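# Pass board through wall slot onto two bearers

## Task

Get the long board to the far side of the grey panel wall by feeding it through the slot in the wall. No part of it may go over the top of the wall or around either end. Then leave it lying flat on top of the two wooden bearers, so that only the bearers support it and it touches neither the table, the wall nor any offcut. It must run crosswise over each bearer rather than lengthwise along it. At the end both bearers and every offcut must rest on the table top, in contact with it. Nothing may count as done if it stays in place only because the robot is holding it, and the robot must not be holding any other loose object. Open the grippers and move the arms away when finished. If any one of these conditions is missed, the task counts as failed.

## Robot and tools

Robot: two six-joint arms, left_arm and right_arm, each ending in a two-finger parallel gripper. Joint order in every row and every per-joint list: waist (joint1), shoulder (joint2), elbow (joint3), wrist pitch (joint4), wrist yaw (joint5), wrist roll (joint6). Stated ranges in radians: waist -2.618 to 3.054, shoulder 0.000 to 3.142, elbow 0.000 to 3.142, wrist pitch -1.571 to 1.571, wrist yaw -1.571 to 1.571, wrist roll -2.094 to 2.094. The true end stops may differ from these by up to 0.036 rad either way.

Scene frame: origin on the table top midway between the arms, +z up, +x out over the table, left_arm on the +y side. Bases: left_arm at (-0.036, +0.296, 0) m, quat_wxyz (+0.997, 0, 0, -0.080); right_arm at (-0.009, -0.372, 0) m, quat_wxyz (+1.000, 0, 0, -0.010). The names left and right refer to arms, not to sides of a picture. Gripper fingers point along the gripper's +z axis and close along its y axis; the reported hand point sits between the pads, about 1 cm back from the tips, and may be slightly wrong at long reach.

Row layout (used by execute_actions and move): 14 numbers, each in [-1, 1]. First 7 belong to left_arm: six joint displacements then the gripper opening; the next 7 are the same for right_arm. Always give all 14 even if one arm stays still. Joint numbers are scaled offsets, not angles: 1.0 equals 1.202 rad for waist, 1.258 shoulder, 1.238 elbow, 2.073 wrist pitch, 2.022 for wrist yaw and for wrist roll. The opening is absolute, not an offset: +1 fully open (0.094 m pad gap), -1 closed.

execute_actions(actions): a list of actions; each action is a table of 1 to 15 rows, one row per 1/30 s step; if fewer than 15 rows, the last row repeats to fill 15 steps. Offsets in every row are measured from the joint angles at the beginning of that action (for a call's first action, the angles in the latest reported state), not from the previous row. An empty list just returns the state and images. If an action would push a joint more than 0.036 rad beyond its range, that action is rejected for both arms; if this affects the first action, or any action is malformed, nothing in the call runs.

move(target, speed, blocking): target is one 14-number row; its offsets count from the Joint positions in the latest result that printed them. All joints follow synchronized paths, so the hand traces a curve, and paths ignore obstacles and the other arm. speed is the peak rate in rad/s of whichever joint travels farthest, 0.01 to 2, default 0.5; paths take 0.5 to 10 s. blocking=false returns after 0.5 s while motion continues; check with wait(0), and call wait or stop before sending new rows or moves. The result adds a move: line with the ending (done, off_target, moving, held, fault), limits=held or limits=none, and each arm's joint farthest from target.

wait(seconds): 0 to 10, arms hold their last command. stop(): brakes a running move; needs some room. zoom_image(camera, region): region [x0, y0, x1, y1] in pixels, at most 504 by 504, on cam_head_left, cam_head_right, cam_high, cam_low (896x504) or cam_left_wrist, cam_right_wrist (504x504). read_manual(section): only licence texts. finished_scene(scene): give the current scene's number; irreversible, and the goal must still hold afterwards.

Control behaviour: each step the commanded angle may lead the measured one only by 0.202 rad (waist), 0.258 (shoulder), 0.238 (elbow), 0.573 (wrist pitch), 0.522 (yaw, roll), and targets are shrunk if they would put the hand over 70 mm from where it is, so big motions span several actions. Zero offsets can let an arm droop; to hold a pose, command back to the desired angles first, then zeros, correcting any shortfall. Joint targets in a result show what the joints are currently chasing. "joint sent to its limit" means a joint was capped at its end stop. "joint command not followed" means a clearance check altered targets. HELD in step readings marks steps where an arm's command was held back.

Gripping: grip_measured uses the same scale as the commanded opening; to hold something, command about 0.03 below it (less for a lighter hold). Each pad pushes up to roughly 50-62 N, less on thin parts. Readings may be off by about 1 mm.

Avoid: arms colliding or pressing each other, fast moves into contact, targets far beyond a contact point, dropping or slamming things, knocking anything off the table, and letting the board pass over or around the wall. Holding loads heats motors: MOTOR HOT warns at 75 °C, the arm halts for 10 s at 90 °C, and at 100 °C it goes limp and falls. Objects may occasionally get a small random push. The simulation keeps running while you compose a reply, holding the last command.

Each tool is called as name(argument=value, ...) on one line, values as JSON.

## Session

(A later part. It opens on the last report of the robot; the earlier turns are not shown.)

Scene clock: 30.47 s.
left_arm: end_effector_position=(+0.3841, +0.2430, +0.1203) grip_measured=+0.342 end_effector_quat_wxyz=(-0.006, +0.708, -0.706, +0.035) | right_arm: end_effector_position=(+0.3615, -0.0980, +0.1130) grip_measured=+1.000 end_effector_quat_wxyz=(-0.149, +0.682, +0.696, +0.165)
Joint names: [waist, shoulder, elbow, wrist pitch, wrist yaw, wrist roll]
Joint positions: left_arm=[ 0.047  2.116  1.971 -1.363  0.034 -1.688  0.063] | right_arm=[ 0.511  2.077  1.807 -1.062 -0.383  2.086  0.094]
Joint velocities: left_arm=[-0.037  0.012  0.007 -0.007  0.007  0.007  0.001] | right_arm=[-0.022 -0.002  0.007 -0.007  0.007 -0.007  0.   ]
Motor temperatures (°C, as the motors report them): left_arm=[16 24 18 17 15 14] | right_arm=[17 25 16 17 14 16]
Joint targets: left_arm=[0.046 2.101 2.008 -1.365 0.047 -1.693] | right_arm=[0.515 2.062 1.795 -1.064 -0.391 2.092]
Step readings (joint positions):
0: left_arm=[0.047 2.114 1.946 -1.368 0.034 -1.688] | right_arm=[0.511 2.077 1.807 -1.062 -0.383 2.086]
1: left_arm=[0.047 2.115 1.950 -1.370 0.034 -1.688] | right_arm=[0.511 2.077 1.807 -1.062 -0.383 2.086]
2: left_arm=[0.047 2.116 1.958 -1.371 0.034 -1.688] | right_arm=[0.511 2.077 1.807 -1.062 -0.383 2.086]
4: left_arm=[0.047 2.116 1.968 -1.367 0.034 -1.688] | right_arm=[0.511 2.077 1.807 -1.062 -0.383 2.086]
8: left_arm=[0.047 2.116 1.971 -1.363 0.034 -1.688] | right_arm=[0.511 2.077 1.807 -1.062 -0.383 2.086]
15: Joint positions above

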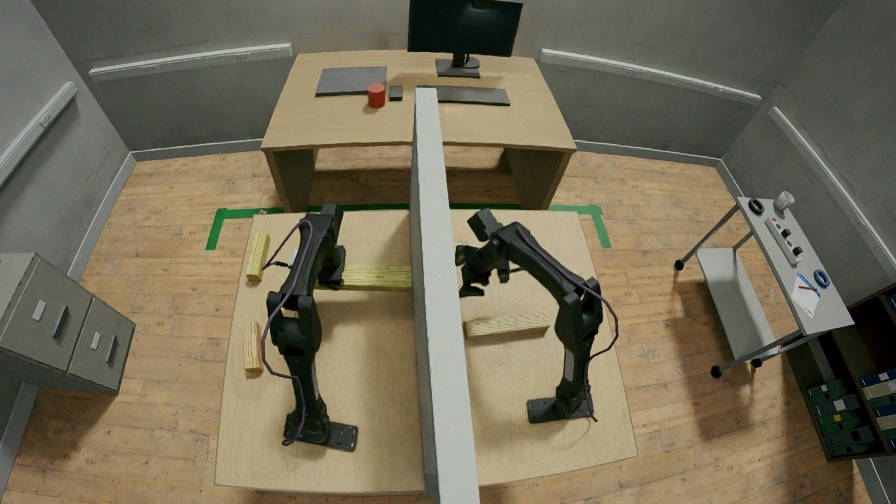

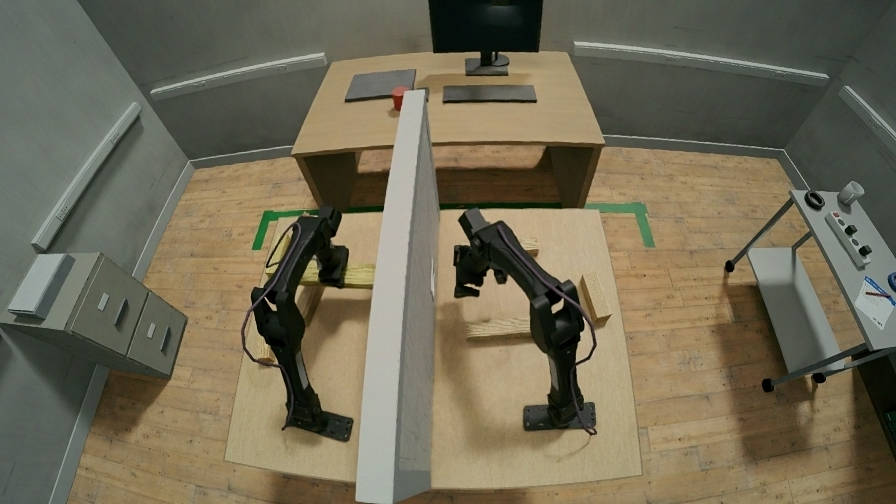

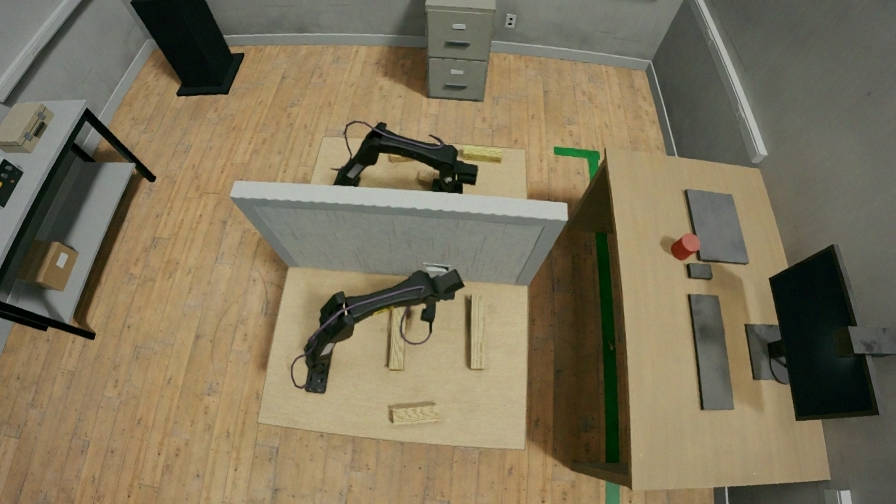

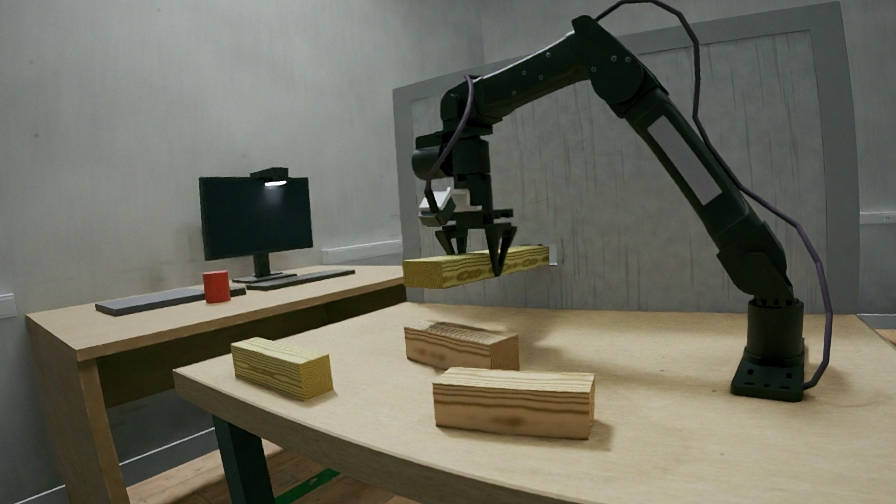

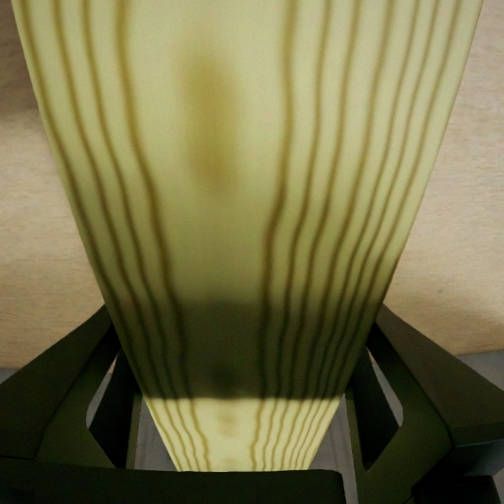

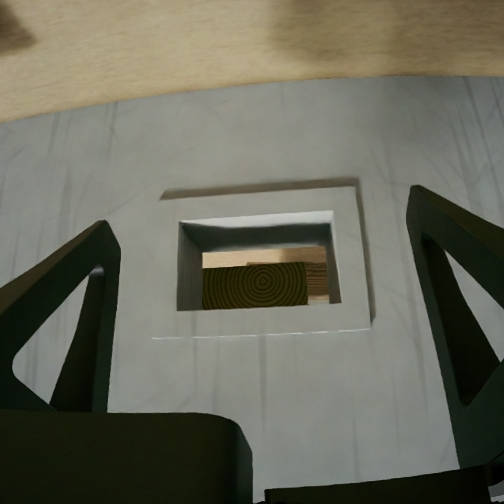

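execute_actions(actions=[[[-0.002,-0.006,0.030,-0.012,0.0064,-0.003,0.28,0.004,-0.012,-0.010,-0.001,-0.004,0.003,1],[-0.002,-0.004,0.031,-0.018,0.0064,-0.003,0.28,0.004,-0.012,-0.010,-0.001,-0.004,0.003,1],[-0.002,-0.002,0.032,-0.020,0.0064,-0.003,0.28,0.004,-0.012,-0.010,-0.001,-0.004,0.003,1],[-0.003,-0.001,0.034,-0.020,0.0064,-0.005,0.28,0.004,-0.012,-0.010,-0.001,-0.004,0.003,1],[-0.006,0.000,0.036,-0.020,0.0064,-0.008,0.28,0.004,-0.012,-0.010,-0.001,-0.004,0.003,1],[-0.011,0.001,0.038,-0.0203,0.0064,-0.011,0.28,0.004,-0.012,-0.010,-0.001,-0.004,0.003,1],[-0.017,0.0025,0.040,-0.0206,0.0064,-0.0145,0.28,0.004,-0.012,-0.010,-0.001,-0.004,0.003,1],[-0.023,0.004,0.042,-0.021,0.0064,-0.018,0.28,0.004,-0.012,-0.010,-0.001,-0.004,0.003,1],[-0.029,0.0055,0.044,-0.0213,0.0064,-0.0215,0.28,0.004,-0.012,-0.010,-0.001,-0.004,0.003,1],[-0.035,0.007,0.046,-0.0216,0.0064,-0.025,0.28,0.004,-0.012,-0.010,-0.001,-0.004,0.003,1],[-0.041,0.0085,0.048,-0.022,0.0064,-0.028,0.28,0.004,-0.012,-0.010,-0.001,-0.004,0.003,1],[-0.046,0.0095,0.050,-0.0222,0.0064,-0.031,0.28,0.004,-0.012,-0.010,-0.001,-0.004,0.003,1],[-0.050,0.0105,0.052,-0.0225,0.0064,-0.033,0.28,0.004,-0.012,-0.010,-0.001,-0.004,0.003,1],[-0.053,0.0111,0.054,-0.0225,0.0064,-0.0338,0.28,0.004,-0.012,-0.010,-0.001,-0.004,0.003,1],[-0.0546,0.0111,0.054,-0.0225,0.0064,-0.0338,0.28,0.004,-0.012,-0.010,-0.001,-0.004,0.003,1]]])

zoom_image(camera="cam_right_wrist", region=[140, 170, 380, 350])

zoom_image(camera="cam_low", region=[480, 220, 600, 290])

Scene clock: 31.87 s.
left_arm: end_effector_position=(+0.3777, +0.2218, +0.1182) grip_measured=+0.342 end_effector_quat_wxyz=(+0.003, +0.707, -0.707, +0.024) | right_arm: end_effector_position=(+0.3615, -0.0980, +0.1130) grip_measured=+1.000 end_effector_quat_wxyz=(-0.149, +0.682, +0.696, +0.165)
Joint names: [waist, shoulder, elbow, wrist pitch, wrist yaw, wrist roll]
Joint positions: left_arm=[-0.005  2.133  1.99  -1.393  0.034 -1.737  0.063] | right_arm=[ 0.511  2.077  1.807 -1.062 -0.383  2.086  0.094]
Joint velocities: left_arm=[-0.212  0.042  0.042 -0.066 -0.022 -0.168 -0.   ] | right_arm=[-0.012 -0.002 -0.007  0.007  0.007 -0.007  0.   ]
Motor temperatures (°C, as the motors report them): left_arm=[16 24 18 17 15 14] | right_arm=[17 25 16 17 14 16]
Joint targets: left_arm=[-0.018 2.130 2.038 -1.410 0.046 -1.757] | right_arm=[0.515 2.062 1.795 -1.064 -0.391 2.092]
Step readings (joint positions):
0: left_arm=[0.047 2.116 1.971 -1.363 0.034 -1.688] | right_arm=[0.511 2.077 1.807 -1.062 -0.383 2.086]
1: left_arm=[0.047 2.116 1.971 -1.364 0.034 -1.688] | right_arm=[0.511 2.077 1.807 -1.062 -0.383 2.086]
2: left_arm=[0.047 2.116 1.971 -1.366 0.034 -1.689] | right_arm=[0.511 2.077 1.807 -1.062 -0.383 2.086]
4: left_arm=[0.047 2.116 1.971 -1.373 0.034 -1.690] | right_arm=[0.511 2.077 1.807 -1.062 -0.383 2.086]
8: left_arm=[0.044 2.116 1.971 -1.384 0.034 -1.701] | right_arm=[0.511 2.077 1.807 -1.062 -0.383 2.086]
15: Joint positions above

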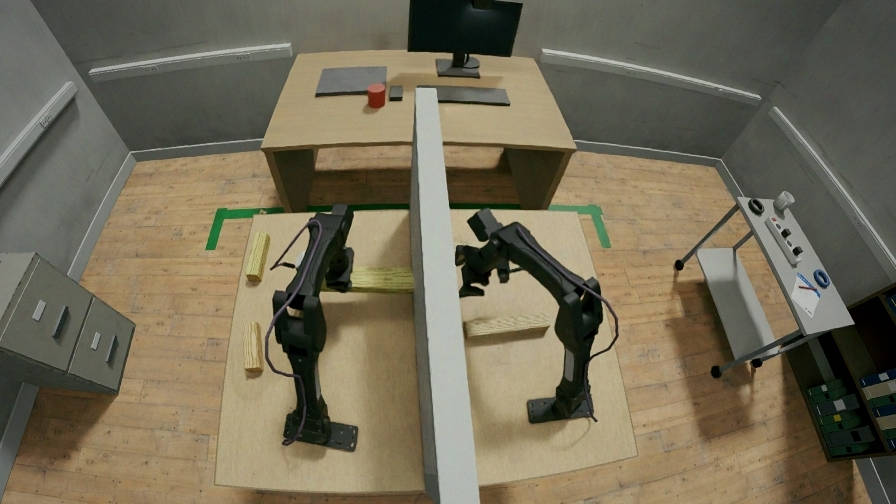

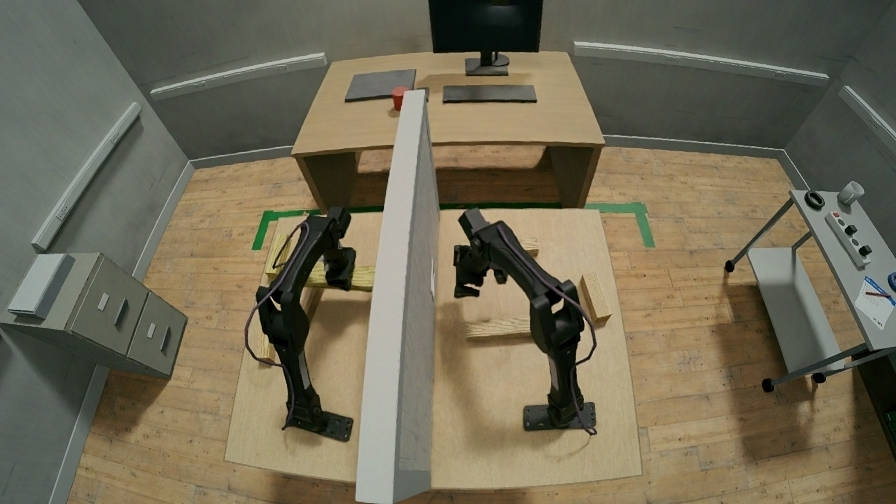

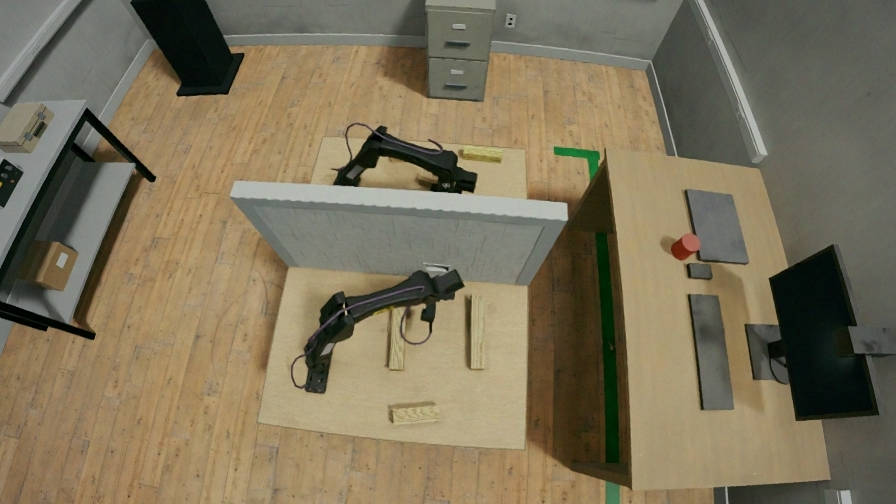

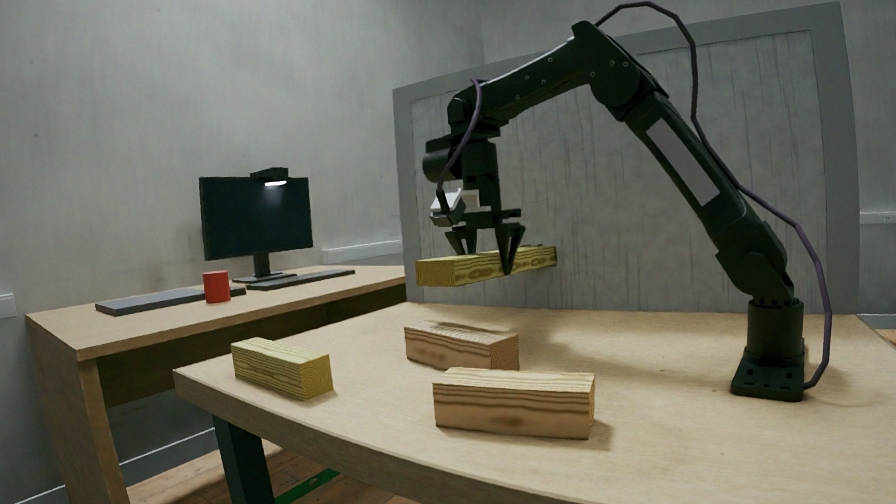

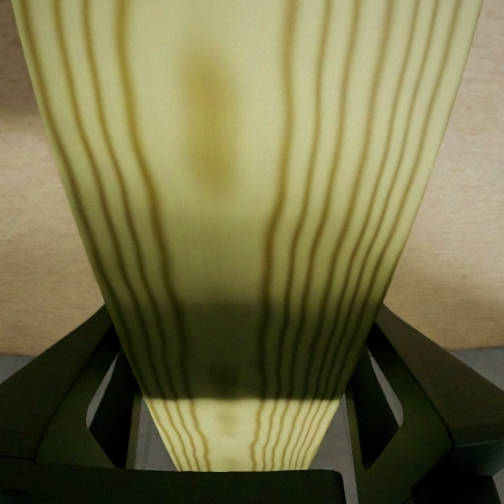

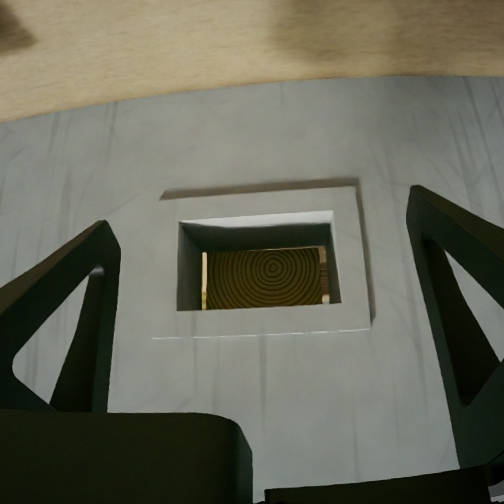

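Region (140, 170, 380, 350) of cam_right_wrist's 504x504 image, scaled by 2.100, with more detail than that image has; it fills the top 378 rows of this view, and the rest is white.

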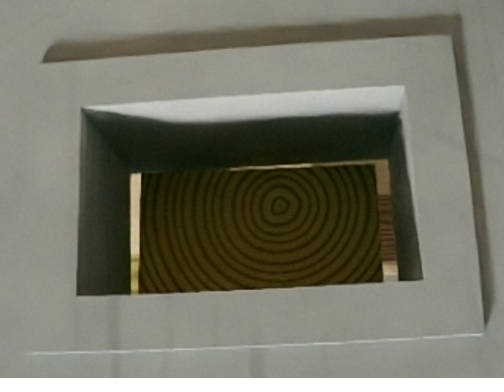

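Region (480, 220, 600, 290) of cam_low's 896x504 image, scaled by 4.200, with more detail than that image has; it fills the top 294 rows of this view, and the rest is white.

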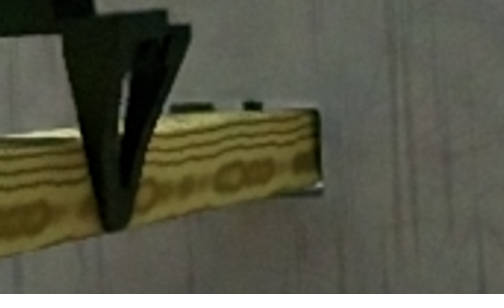

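execute_actions(actions=[[[-0.0164,-0.0004,0.048,-0.0087,0.006,-0.0150,0.28,0.005,0.000,0.010,-0.004,-0.002,0.003,1],[-0.0220,0.0017,0.0511,-0.0092,0.006,-0.0190,0.28,0.0065,0.008,0.022,-0.009,-0.002,0.003,1],[-0.0275,0.0037,0.0542,-0.0096,0.006,-0.0226,0.28,0.008,0.013,0.030,-0.012,-0.002,0.003,1],[-0.0331,0.0058,0.0573,-0.0101,0.006,-0.0260,0.28,0.0095,0.018,0.038,-0.015,-0.002,0.003,1],[-0.0387,0.0078,0.0604,-0.0106,0.006,-0.0294,0.28,0.011,0.023,0.046,-0.018,-0.002,0.003,1],[-0.0443,0.0098,0.0635,-0.0111,0.006,-0.0327,0.28,0.0125,0.028,0.054,-0.021,-0.002,0.003,1],[-0.0499,0.0119,0.0666,-0.0116,0.006,-0.0361,0.28,0.014,0.033,0.062,-0.024,-0.002,0.003,1],[-0.0554,0.0139,0.0698,-0.0120,0.006,-0.0395,0.28,0.0155,0.038,0.070,-0.027,-0.002,0.003,1],[-0.0610,0.0160,0.0729,-0.0125,0.006,-0.0428,0.28,0.017,0.042,0.078,-0.0295,-0.002,0.003,1],[-0.0666,0.0180,0.0760,-0.0130,0.006,-0.0462,0.28,0.0185,0.046,0.086,-0.0315,-0.002,0.003,1],[-0.0722,0.0200,0.0791,-0.0135,0.006,-0.0496,0.28,0.0196,0.0498,0.0927,-0.0334,-0.002,0.003,1],[-0.0778,0.0221,0.0822,-0.0140,0.006,-0.0529,0.28,0.0196,0.0498,0.0927,-0.0334,-0.002,0.003,1],[-0.0833,0.0241,0.0853,-0.0144,0.006,-0.0563,0.28,0.0196,0.0498,0.0927,-0.0334,-0.002,0.003,1],[-0.0889,0.0262,0.0884,-0.0149,0.006,-0.0596,0.28,0.0196,0.0498,0.0927,-0.0334,-0.002,0.003,1],[-0.0945,0.0282,0.0915,-0.0154,0.006,-0.0630,0.28,0.0196,0.0498,0.0927,-0.0334,-0.002,0.003,1]],[[-0.0213,0.0007,0.0447,-0.0093,0.006,-0.0176,0.28,0.004,0.008,0.024,-0.010,-0.002,0.003,1],[-0.0259,0.0038,0.0499,-0.0105,0.006,-0.0203,0.28,0.004,0.008,0.024,-0.010,-0.002,0.003,1],[-0.0305,0.0069,0.0551,-0.0116,0.006,-0.0231,0.28,0.004,0.008,0.024,-0.010,-0.002,0.003,1],[-0.0351,0.0099,0.0602,-0.0127,0.006,-0.0258,0.28,0.004,0.008,0.024,-0.010,-0.002,0.003,1],[-0.0398,0.0130,0.0654,-0.0138,0.006,-0.0286,0.28,0.004,0.008,0.024,-0.010,-0.002,0.003,1],[-0.0444,0.0161,0.0706,-0.0150,0.006,-0.0313,0.28,0.004,0.008,0.024,-0.010,-0.002,0.003,1],[-0.0490,0.0192,0.0757,-0.0161,0.006,-0.0341,0.28,0.004,0.008,0.024,-0.010,-0.002,0.003,1],[-0.0536,0.0222,0.0809,-0.0172,0.006,-0.0368,0.28,0.004,0.008,0.024,-0.010,-0.002,0.003,1],[-0.0583,0.0253,0.0861,-0.0183,0.006,-0.0396,0.28,0.004,0.008,0.024,-0.010,-0.002,0.003,1],[-0.0629,0.0284,0.0912,-0.0195,0.006,-0.0423,0.28,0.004,0.008,0.024,-0.010,-0.002,0.003,1],[-0.0675,0.0315,0.0964,-0.0206,0.006,-0.0447,0.28,0.004,0.008,0.024,-0.010,-0.002,0.003,1],[-0.0715,0.0346,0.1016,-0.0217,0.006,-0.0447,0.28,0.004,0.008,0.024,-0.010,-0.002,0.003,1],[-0.0735,0.0376,0.1067,-0.0228,0.006,-0.0447,0.28,0.004,0.008,0.024,-0.010,-0.002,0.003,1],[-0.0735,0.0407,0.1110,-0.0240,0.006,-0.0447,0.28,0.004,0.008,0.024,-0.010,-0.002,0.003,1],[-0.0735,0.0438,0.1146,-0.0251,0.006,-0.0447,0.28,0.004,0.008,0.024,-0.010,-0.002,0.003,1]]])

zoom_image(camera="cam_low", region=[440, 200, 600, 300])

Scene clock: 34.47 s.
left_arm: end_effector_position=(+0.3789, +0.1418, +0.1198) grip_measured=+0.342 end_effector_quat_wxyz=(+0.005, +0.704, -0.709, +0.032) | right_arm: end_effector_position=(+0.3667, -0.0869, +0.1138) grip_measured=+1.000 end_effector_quat_wxyz=(-0.151, +0.677, +0.702, +0.161)
Joint names: [waist, shoulder, elbow, wrist pitch, wrist yaw, wrist roll]
Joint positions: left_arm=[-0.182  2.223  2.139 -1.433  0.037 -1.907  0.063] | right_arm=[ 0.526  2.13   1.892 -1.1   -0.383  2.086  0.094]
Joint velocities: left_arm=[-0.12   0.105  0.168 -0.007 -0.037 -0.066 -0.001] | right_arm=[-0.017  0.002 -0.022 -0.022  0.007 -0.022  0.   ]
Motor temperatures (°C, as the motors report them): left_arm=[16 24 18 17 15 14] | right_arm=[17 25 16 17 14 16]
Joint targets: left_arm=[-0.190 2.223 2.193 -1.456 0.049 -1.922] | right_arm=[0.531 2.140 1.922 -1.119 -0.387 2.092]
Step readings (joint positions; steps 1 to 15: 1st action; 16 to 30: 2nd action):
0: left_arm=[-0.021 2.136 1.991 -1.393 0.037 -1.751] | right_arm=[0.511 2.077 1.807 -1.062 -0.383 2.086]
1: left_arm=[-0.021 2.136 1.991 -1.393 0.037 -1.753] | right_arm=[0.511 2.077 1.807 -1.062 -0.383 2.086]
2: left_arm=[-0.021 2.137 1.994 -1.395 0.037 -1.756] | right_arm=[0.511 2.077 1.807 -1.062 -0.383 2.086]
4: left_arm=[-0.023 2.141 2.005 -1.399 0.037 -1.765] | right_arm=[0.511 2.079 1.811 -1.066 -0.383 2.086]
8: left_arm=[-0.043 2.149 2.025 -1.400 0.037 -1.786] | right_arm=[0.513 2.102 1.850 -1.080 -0.383 2.086]
15: left_arm=[-0.102 2.168 2.051 -1.404 0.037 -1.831] | right_arm=[0.526 2.130 1.892 -1.099 -0.383 2.086]
16: left_arm=[-0.109 2.171 2.055 -1.405 0.037 -1.837] | right_arm=[0.526 2.130 1.892 -1.099 -0.383 2.086]
17: left_arm=[-0.116 2.174 2.059 -1.406 0.037 -1.843] | right_arm=[0.526 2.130 1.892 -1.100 -0.383 2.086]
19: left_arm=[-0.128 2.181 2.070 -1.410 0.037 -1.854] | right_arm=[0.526 2.130 1.892 -1.100 -0.383 2.086]
23: left_arm=[-0.150 2.195 2.095 -1.417 0.037 -1.877] | right_arm=[0.526 2.130 1.892 -1.100 -0.383 2.086]
30: Joint positions above

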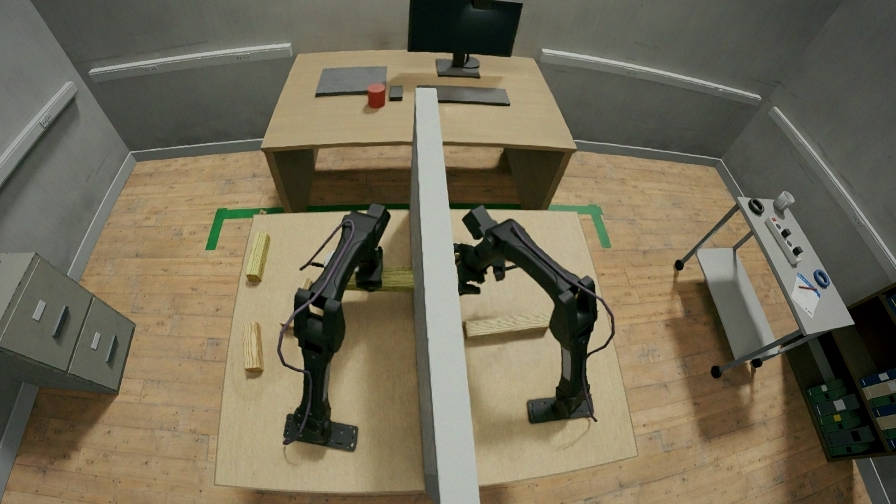

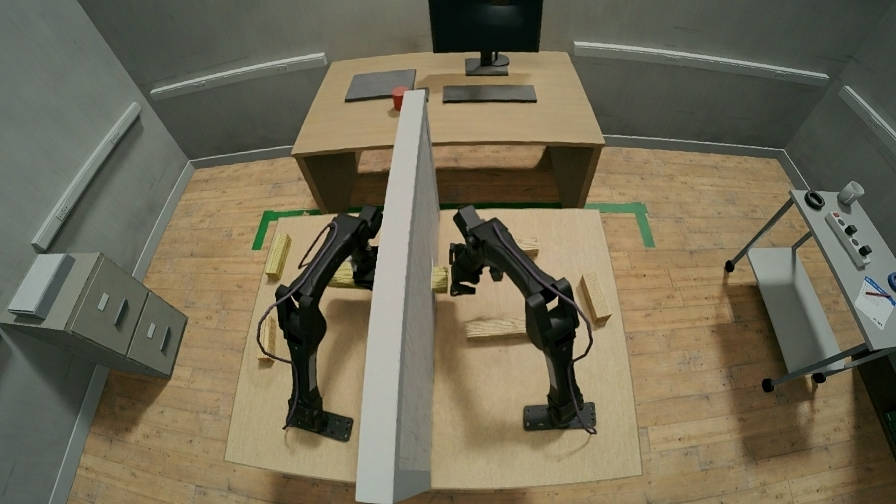

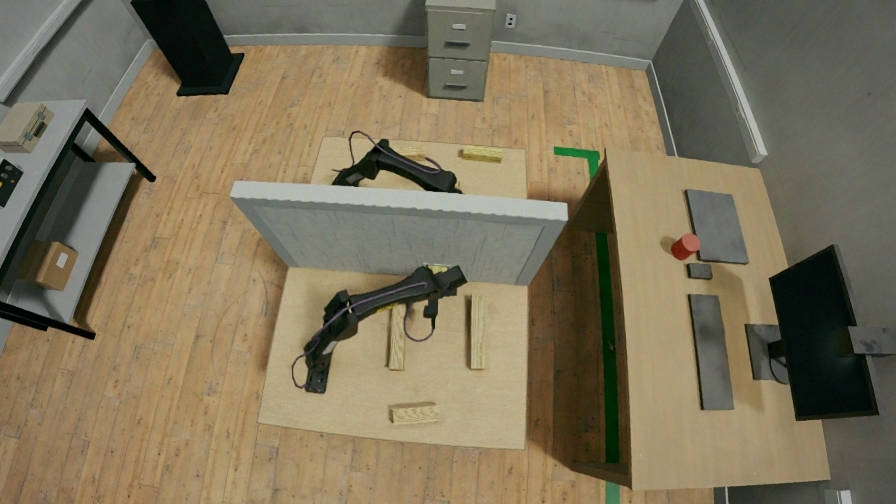

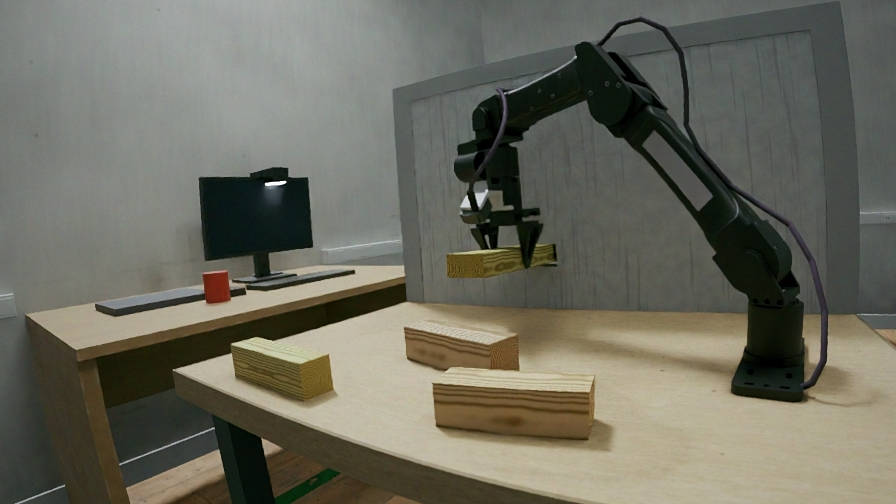

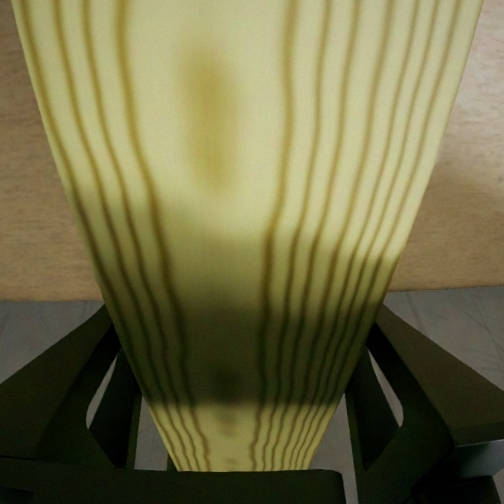

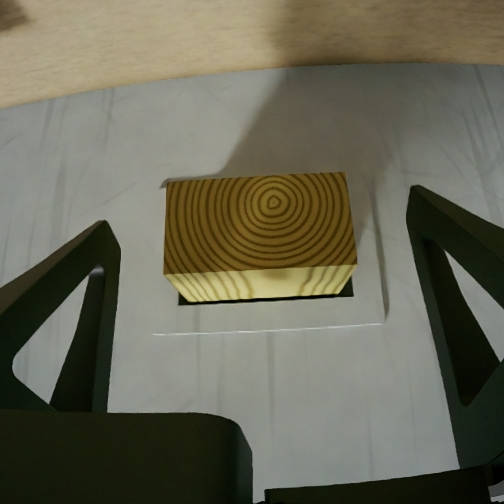

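Region (440, 200, 600, 300) of cam_low's 896x504 image, scaled by 3.150, with more detail than that image has; it fills the top 315 rows of this view, and the rest is white.

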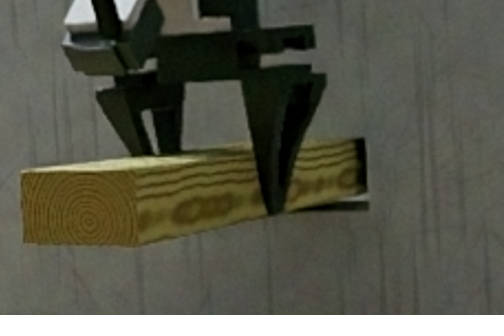

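execute_actions(actions=[[[-0.0115,0.006,0.052,-0.0123,0.006,-0.0125,0.28,0.004,0.011,0.024,-0.009,-0.002,0.003,1],[-0.0165,0.011,0.058,-0.0135,0.006,-0.0165,0.28,0.004,0.014,0.024,-0.009,-0.002,0.003,1],[-0.0215,0.0155,0.064,-0.0147,0.006,-0.0205,0.28,0.004,0.017,0.024,-0.009,-0.002,0.003,1],[-0.0265,0.020,0.070,-0.0160,0.006,-0.0245,0.28,0.004,0.020,0.024,-0.009,-0.002,0.003,1],[-0.0315,0.024,0.076,-0.0172,0.006,-0.0285,0.28,0.004,0.023,0.024,-0.009,-0.002,0.003,1],[-0.0365,0.028,0.082,-0.0184,0.006,-0.0325,0.28,0.004,0.0254,0.024,-0.009,-0.002,0.003,1],[-0.0415,0.032,0.088,-0.0196,0.006,-0.0365,0.28,0.004,0.0254,0.024,-0.009,-0.002,0.003,1],[-0.0465,0.036,0.094,-0.0208,0.006,-0.0405,0.28,0.004,0.0254,0.024,-0.009,-0.002,0.003,0.95],[-0.0515,0.040,0.100,-0.0221,0.006,-0.0445,0.28,0.004,0.0254,0.024,-0.009,-0.002,0.003,0.9],[-0.0565,0.044,0.106,-0.0233,0.006,-0.0485,0.28,0.004,0.0254,0.024,-0.009,-0.002,0.003,0.85],[-0.0610,0.0475,0.112,-0.0245,0.006,-0.0520,0.28,0.004,0.0254,0.024,-0.009,-0.002,0.003,0.8],[-0.0645,0.051,0.118,-0.0257,0.006,-0.0542,0.28,0.004,0.0254,0.024,-0.009,-0.002,0.003,0.76],[-0.0671,0.0539,0.1226,-0.0269,0.006,-0.0542,0.28,0.004,0.0254,0.024,-0.009,-0.002,0.003,0.72],[-0.0671,0.0539,0.1226,-0.0269,0.006,-0.0542,0.28,0.004,0.0254,0.024,-0.009,-0.002,0.003,0.7]]])

zoom_image(camera="cam_low", region=[440, 200, 600, 300])

Scene clock: 36.03 s.
left_arm: end_effector_position=(+0.3772, +0.1043, +0.1141) grip_measured=+0.342 end_effector_quat_wxyz=(+0.009, +0.708, -0.705, +0.030) | right_arm: end_effector_position=(+0.3664, -0.0871, +0.1022) grip_measured=+0.705 end_effector_quat_wxyz=(-0.154, +0.680, +0.701, +0.149)
Joint names: [waist, shoulder, elbow, wrist pitch, wrist yaw, wrist roll]
Joint positions: left_arm=[-0.261  2.298  2.241 -1.465  0.039 -1.997  0.063] | right_arm=[ 0.526  2.156  1.892 -1.1   -0.383  2.086  0.08 ]
Joint velocities: left_arm=[-0.129  0.037  0.051  0.037  0.007 -0.081 -0.001] | right_arm=[ 0.012  0.012  0.002  0.051 -0.037 -0.066 -0.006]
Motor temperatures (°C, as the motors report them): left_arm=[16 24 18 17 15 14] | right_arm=[17 25 16 17 14 16]
Joint targets: left_arm=[-0.263 2.291 2.291 -1.488 0.049 -2.017] | right_arm=[0.531 2.162 1.922 -1.118 -0.387 2.092]
Step readings (joint positions):
0: left_arm=[-0.188 2.229 2.147 -1.441 0.038 -1.917] | right_arm=[0.526 2.130 1.892 -1.100 -0.383 2.086]
1: left_arm=[-0.188 2.229 2.147 -1.441 0.038 -1.918] | right_arm=[0.526 2.130 1.892 -1.100 -0.383 2.086]
2: left_arm=[-0.188 2.232 2.151 -1.444 0.038 -1.921] | right_arm=[0.526 2.130 1.892 -1.100 -0.383 2.086]
4: left_arm=[-0.192 2.241 2.167 -1.451 0.038 -1.930] | right_arm=[0.526 2.132 1.892 -1.100 -0.383 2.086]
8: left_arm=[-0.212 2.264 2.198 -1.461 0.038 -1.953] | right_arm=[0.526 2.147 1.892 -1.100 -0.383 2.086]
15: Joint positions above

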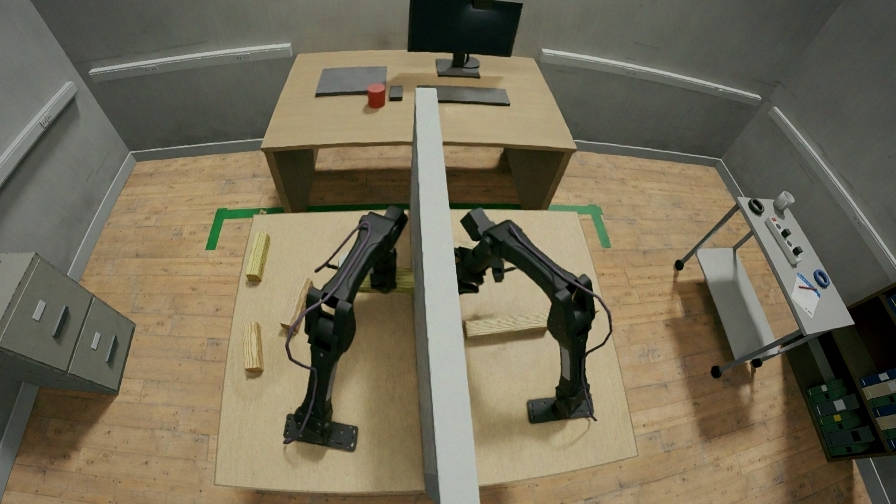

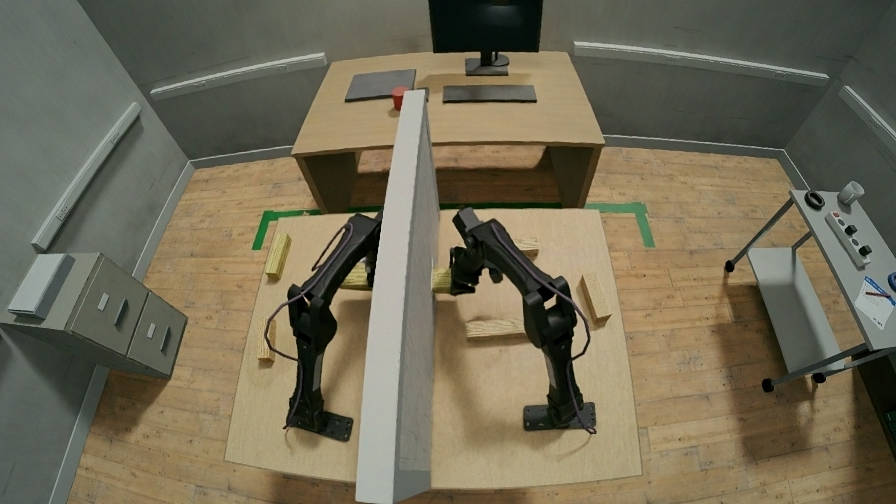

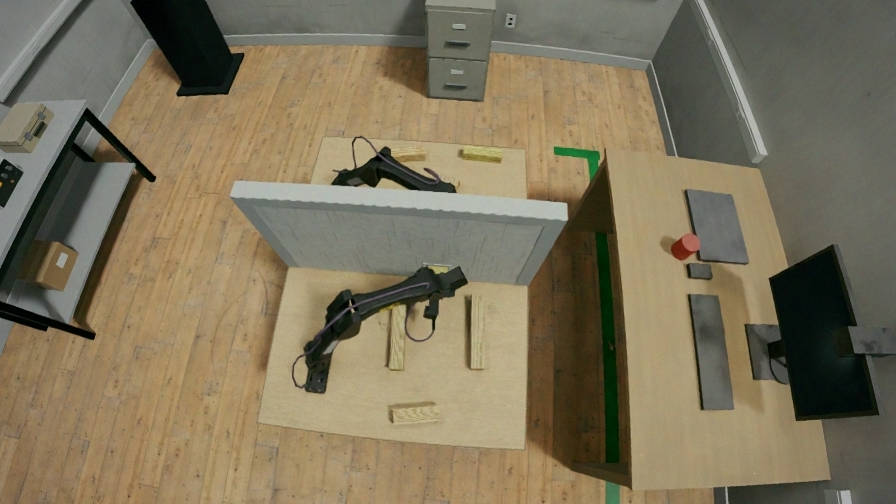

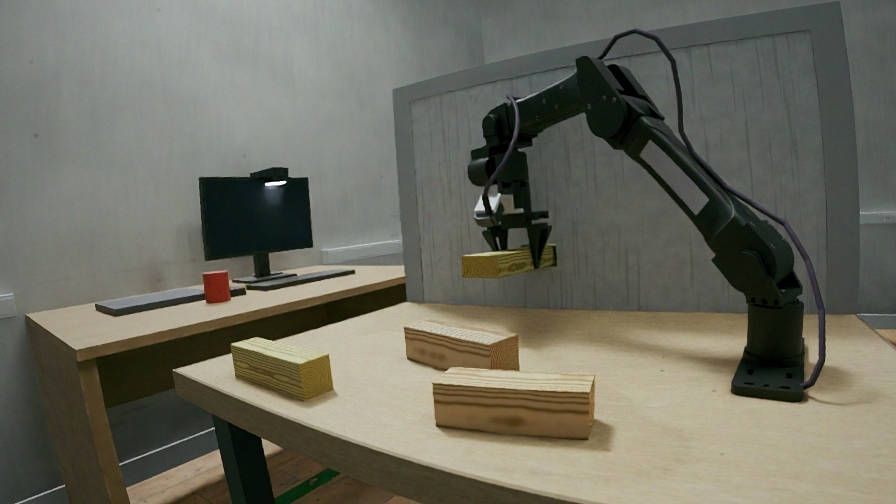

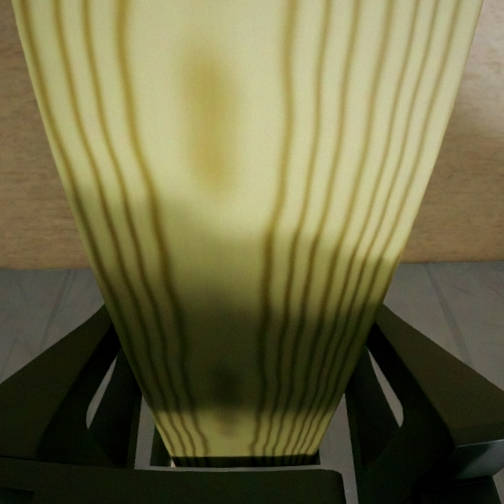

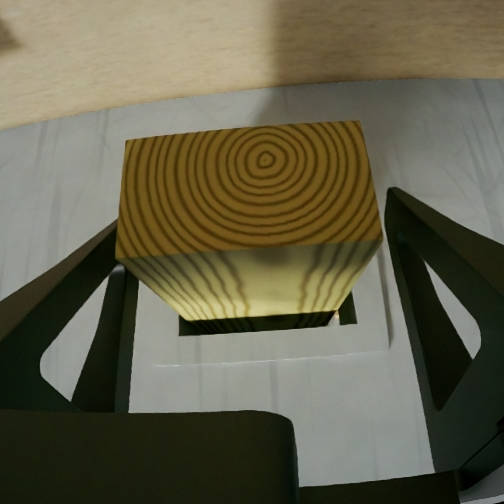

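Region (440, 200, 600, 300) of cam_low's 896x504 image, scaled by 3.150, with more detail than that image has; it fills the top 315 rows of this view, and the rest is white.

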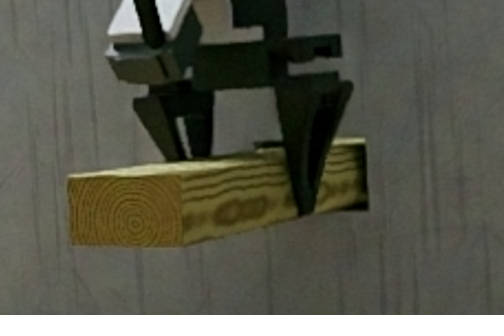

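execute_actions(actions=[[[-0.002,-0.0056,0.040,-0.011,0.005,-0.0099,0.28,0.004,0.005,0.024,0.002,-0.002,0.003,0.68],[-0.002,-0.0056,0.040,-0.011,0.005,-0.0099,0.28,0.004,0.005,0.024,0.007,-0.002,0.003,0.66],[-0.002,-0.0056,0.040,-0.011,0.005,-0.0099,0.28,0.004,0.005,0.024,0.0096,-0.002,0.003,0.63],[-0.002,-0.0056,0.040,-0.011,0.005,-0.0099,0.28,0.004,0.005,0.024,0.0096,-0.002,0.003,0.60],[-0.002,-0.0056,0.040,-0.011,0.005,-0.0099,0.28,0.004,0.005,0.024,0.0096,-0.002,0.003,0.56],[-0.002,-0.0056,0.040,-0.011,0.005,-0.0099,0.28,0.004,0.005,0.024,0.0096,-0.002,0.003,0.52],[-0.002,-0.0056,0.040,-0.011,0.005,-0.0099,0.28,0.004,0.005,0.024,0.0096,-0.002,0.003,0.48],[-0.002,-0.0056,0.040,-0.011,0.005,-0.0099,0.28,0.004,0.005,0.024,0.0096,-0.002,0.003,0.45],[-0.002,-0.0056,0.040,-0.011,0.005,-0.0099,0.28,0.004,0.005,0.024,0.0096,-0.002,0.003,0.42],[-0.002,-0.0056,0.040,-0.011,0.005,-0.0099,0.28,0.004,0.005,0.024,0.0096,-0.002,0.003,0.39],[-0.002,-0.0056,0.040,-0.011,0.005,-0.0099,0.28,0.004,0.005,0.024,0.0096,-0.002,0.003,0.36],[-0.002,-0.0056,0.040,-0.011,0.005,-0.0099,0.28,0.004,0.005,0.024,0.0096,-0.002,0.003,0.33],[-0.002,-0.0056,0.040,-0.011,0.005,-0.0099,0.28,0.004,0.005,0.024,0.0096,-0.002,0.003,0.30]],[[-0.002,-0.006,0.034,-0.009,0.005,-0.003,0.32,0.003,0.0,0.024,0.0,-0.002,0.003,0.30],[-0.002,-0.006,0.034,-0.009,0.005,-0.003,0.35,0.003,0.0,0.024,0.0,-0.002,0.003,0.30],[-0.002,-0.006,0.032,-0.009,0.005,-0.003,0.38,0.003,0.0,0.024,0.0,-0.002,0.003,0.30],[-0.002,-0.006,0.030,-0.009,0.005,-0.003,0.43,0.003,0.0,0.024,0.0,-0.002,0.003,0.30],[-0.002,-0.006,0.028,-0.009,0.005,-0.003,0.50,0.003,0.0,0.024,0.0,-0.002,0.003,0.30],[-0.002,-0.006,0.026,-0.009,0.005,-0.003,0.58,0.003,0.0,0.024,0.0,-0.002,0.003,0.30],[-0.002,-0.006,0.024,-0.009,0.005,-0.003,0.66,0.003,0.0,0.024,0.0,-0.002,0.003,0.30],[-0.002,-0.006,0.024,-0.009,0.005,-0.003,0.75,0.003,0.0,0.024,0.0,-0.002,0.003,0.30],[-0.002,-0.006,0.024,-0.009,0.005,-0.003,0.85,0.003,0.0,0.024,0.0,-0.002,0.003,0.30],[-0.002,-0.006,0.024,-0.009,0.005,-0.003,0.93,0.003,0.0,0.024,0.0,-0.002,0.003,0.30],[-0.002,-0.006,0.024,-0.009,0.005,-0.003,1.0,0.003,0.0,0.024,0.0,-0.002,0.003,0.30]]])

zoom_image(camera="cam_low", region=[440, 200, 600, 300])

Scene clock: 38.90 s.
left_arm: end_effector_position=(+0.3744, +0.1016, +0.1142) grip_measured=+1.000 end_effector_quat_wxyz=(+0.014, +0.715, -0.699, +0.028) | right_arm: end_effector_position=(+0.3703, -0.0857, +0.1029) grip_measured=+0.357 end_effector_quat_wxyz=(-0.151, +0.680, +0.700, +0.156)
Joint names: [waist, shoulder, elbow, wrist pitch, wrist yaw, wrist roll]
Joint positions: left_arm=[-0.266  2.299  2.244 -1.473  0.046 -2.02   0.094] | right_arm=[ 0.526  2.156  1.892 -1.082 -0.379  2.091  0.064]
Joint velocities: left_arm=[ 0.007 -0.022  0.002 -0.037  0.022 -0.007  0.   ] | right_arm=[ 0.017 -0.012 -0.002  0.007 -0.022  0.007 -0.003]
Motor temperatures (°C, as the motors report them): left_arm=[16 24 18 17 15 14] | right_arm=[17 26 17 17 14 16]
Joint targets: left_arm=[-0.268 2.291 2.274 -1.492 0.050 -2.025] | right_arm=[0.530 2.156 1.922 -1.083 -0.387 2.093]
Step readings (joint positions; steps 1 to 15: 1st action; 16 to 30: 2nd action):
0: left_arm=[-0.266 2.299 2.244 -1.473 0.040 -2.012] | right_arm=[0.526 2.156 1.892 -1.100 -0.383 2.086]
1: left_arm=[-0.266 2.299 2.244 -1.473 0.040 -2.012] | right_arm=[0.526 2.156 1.892 -1.099 -0.383 2.086]
2: left_arm=[-0.266 2.299 2.244 -1.473 0.040 -2.012] | right_arm=[0.526 2.156 1.892 -1.097 -0.383 2.086]
4: left_arm=[-0.266 2.299 2.244 -1.473 0.040 -2.012] | right_arm=[0.526 2.156 1.892 -1.091 -0.383 2.086]
8: left_arm=[-0.266 2.299 2.244 -1.473 0.040 -2.012] | right_arm=[0.526 2.156 1.892 -1.083 -0.383 2.086]
15: left_arm=[-0.266 2.299 2.244 -1.473 0.040 -2.020] | right_arm=[0.526 2.156 1.892 -1.083 -0.383 2.087]
16: left_arm=[-0.266 2.299 2.244 -1.473 0.040 -2.020] | right_arm=[0.526 2.156 1.892 -1.083 -0.383 2.087]
17: left_arm=[-0.266 2.299 2.244 -1.473 0.040 -2.020] | right_arm=[0.526 2.156 1.892 -1.083 -0.383 2.087]
19: left_arm=[-0.266 2.299 2.244 -1.473 0.041 -2.020] | right_arm=[0.526 2.156 1.892 -1.083 -0.381 2.089]
23: left_arm=[-0.266 2.299 2.244 -1.473 0.045 -2.020] | right_arm=[0.526 2.156 1.892 -1.082 -0.379 2.091]
30: Joint positions above

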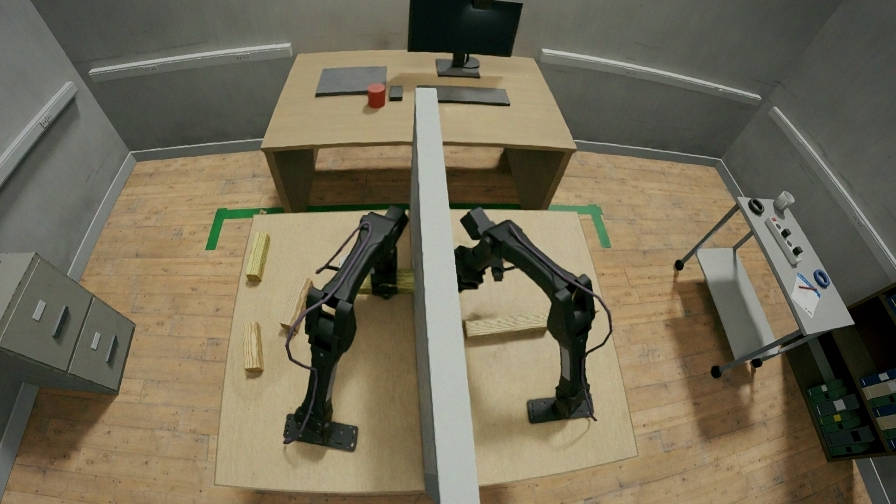

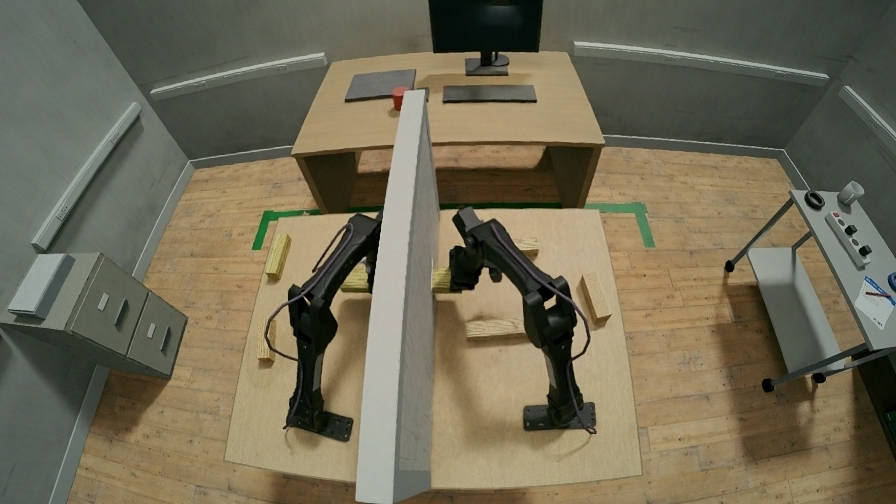

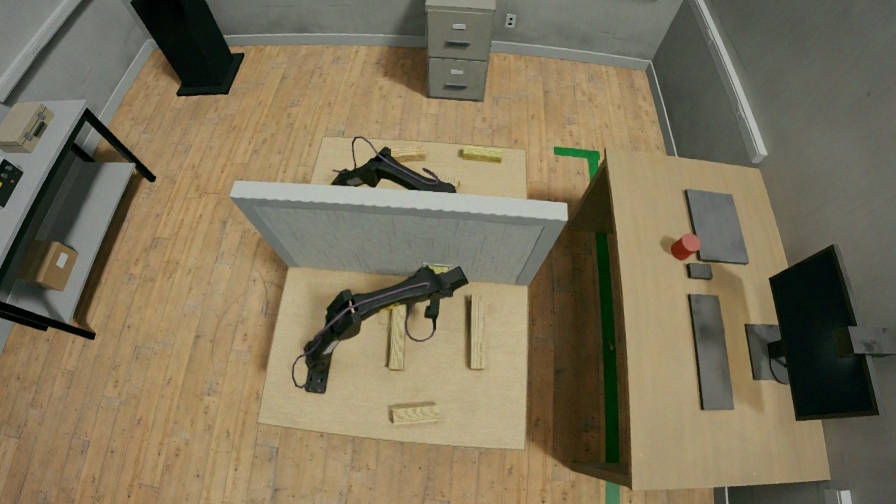

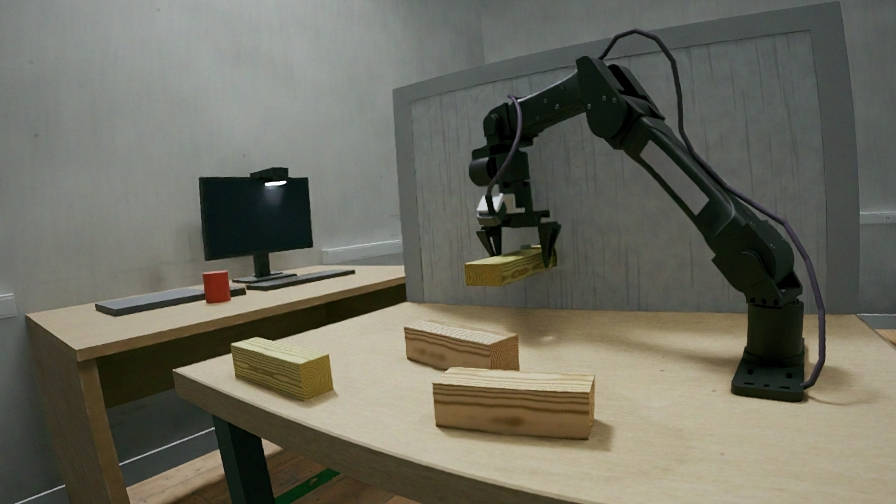

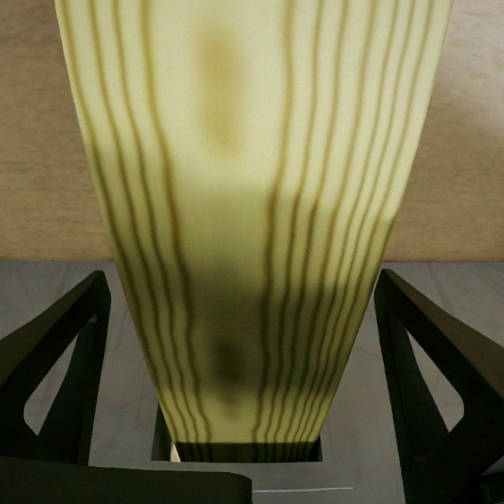

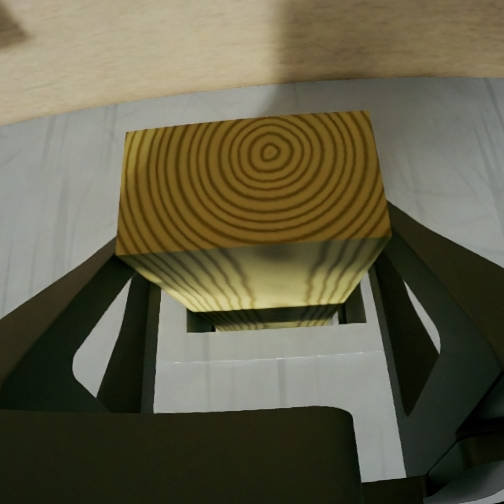

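Region (440, 200, 600, 300) of cam_low's 896x504 image, scaled by 3.150, with more detail than that image has; it fills the top 315 rows of this view, and the rest is white.

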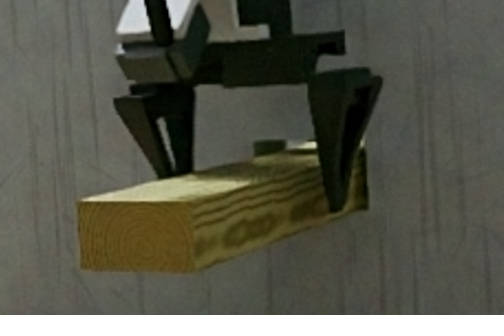

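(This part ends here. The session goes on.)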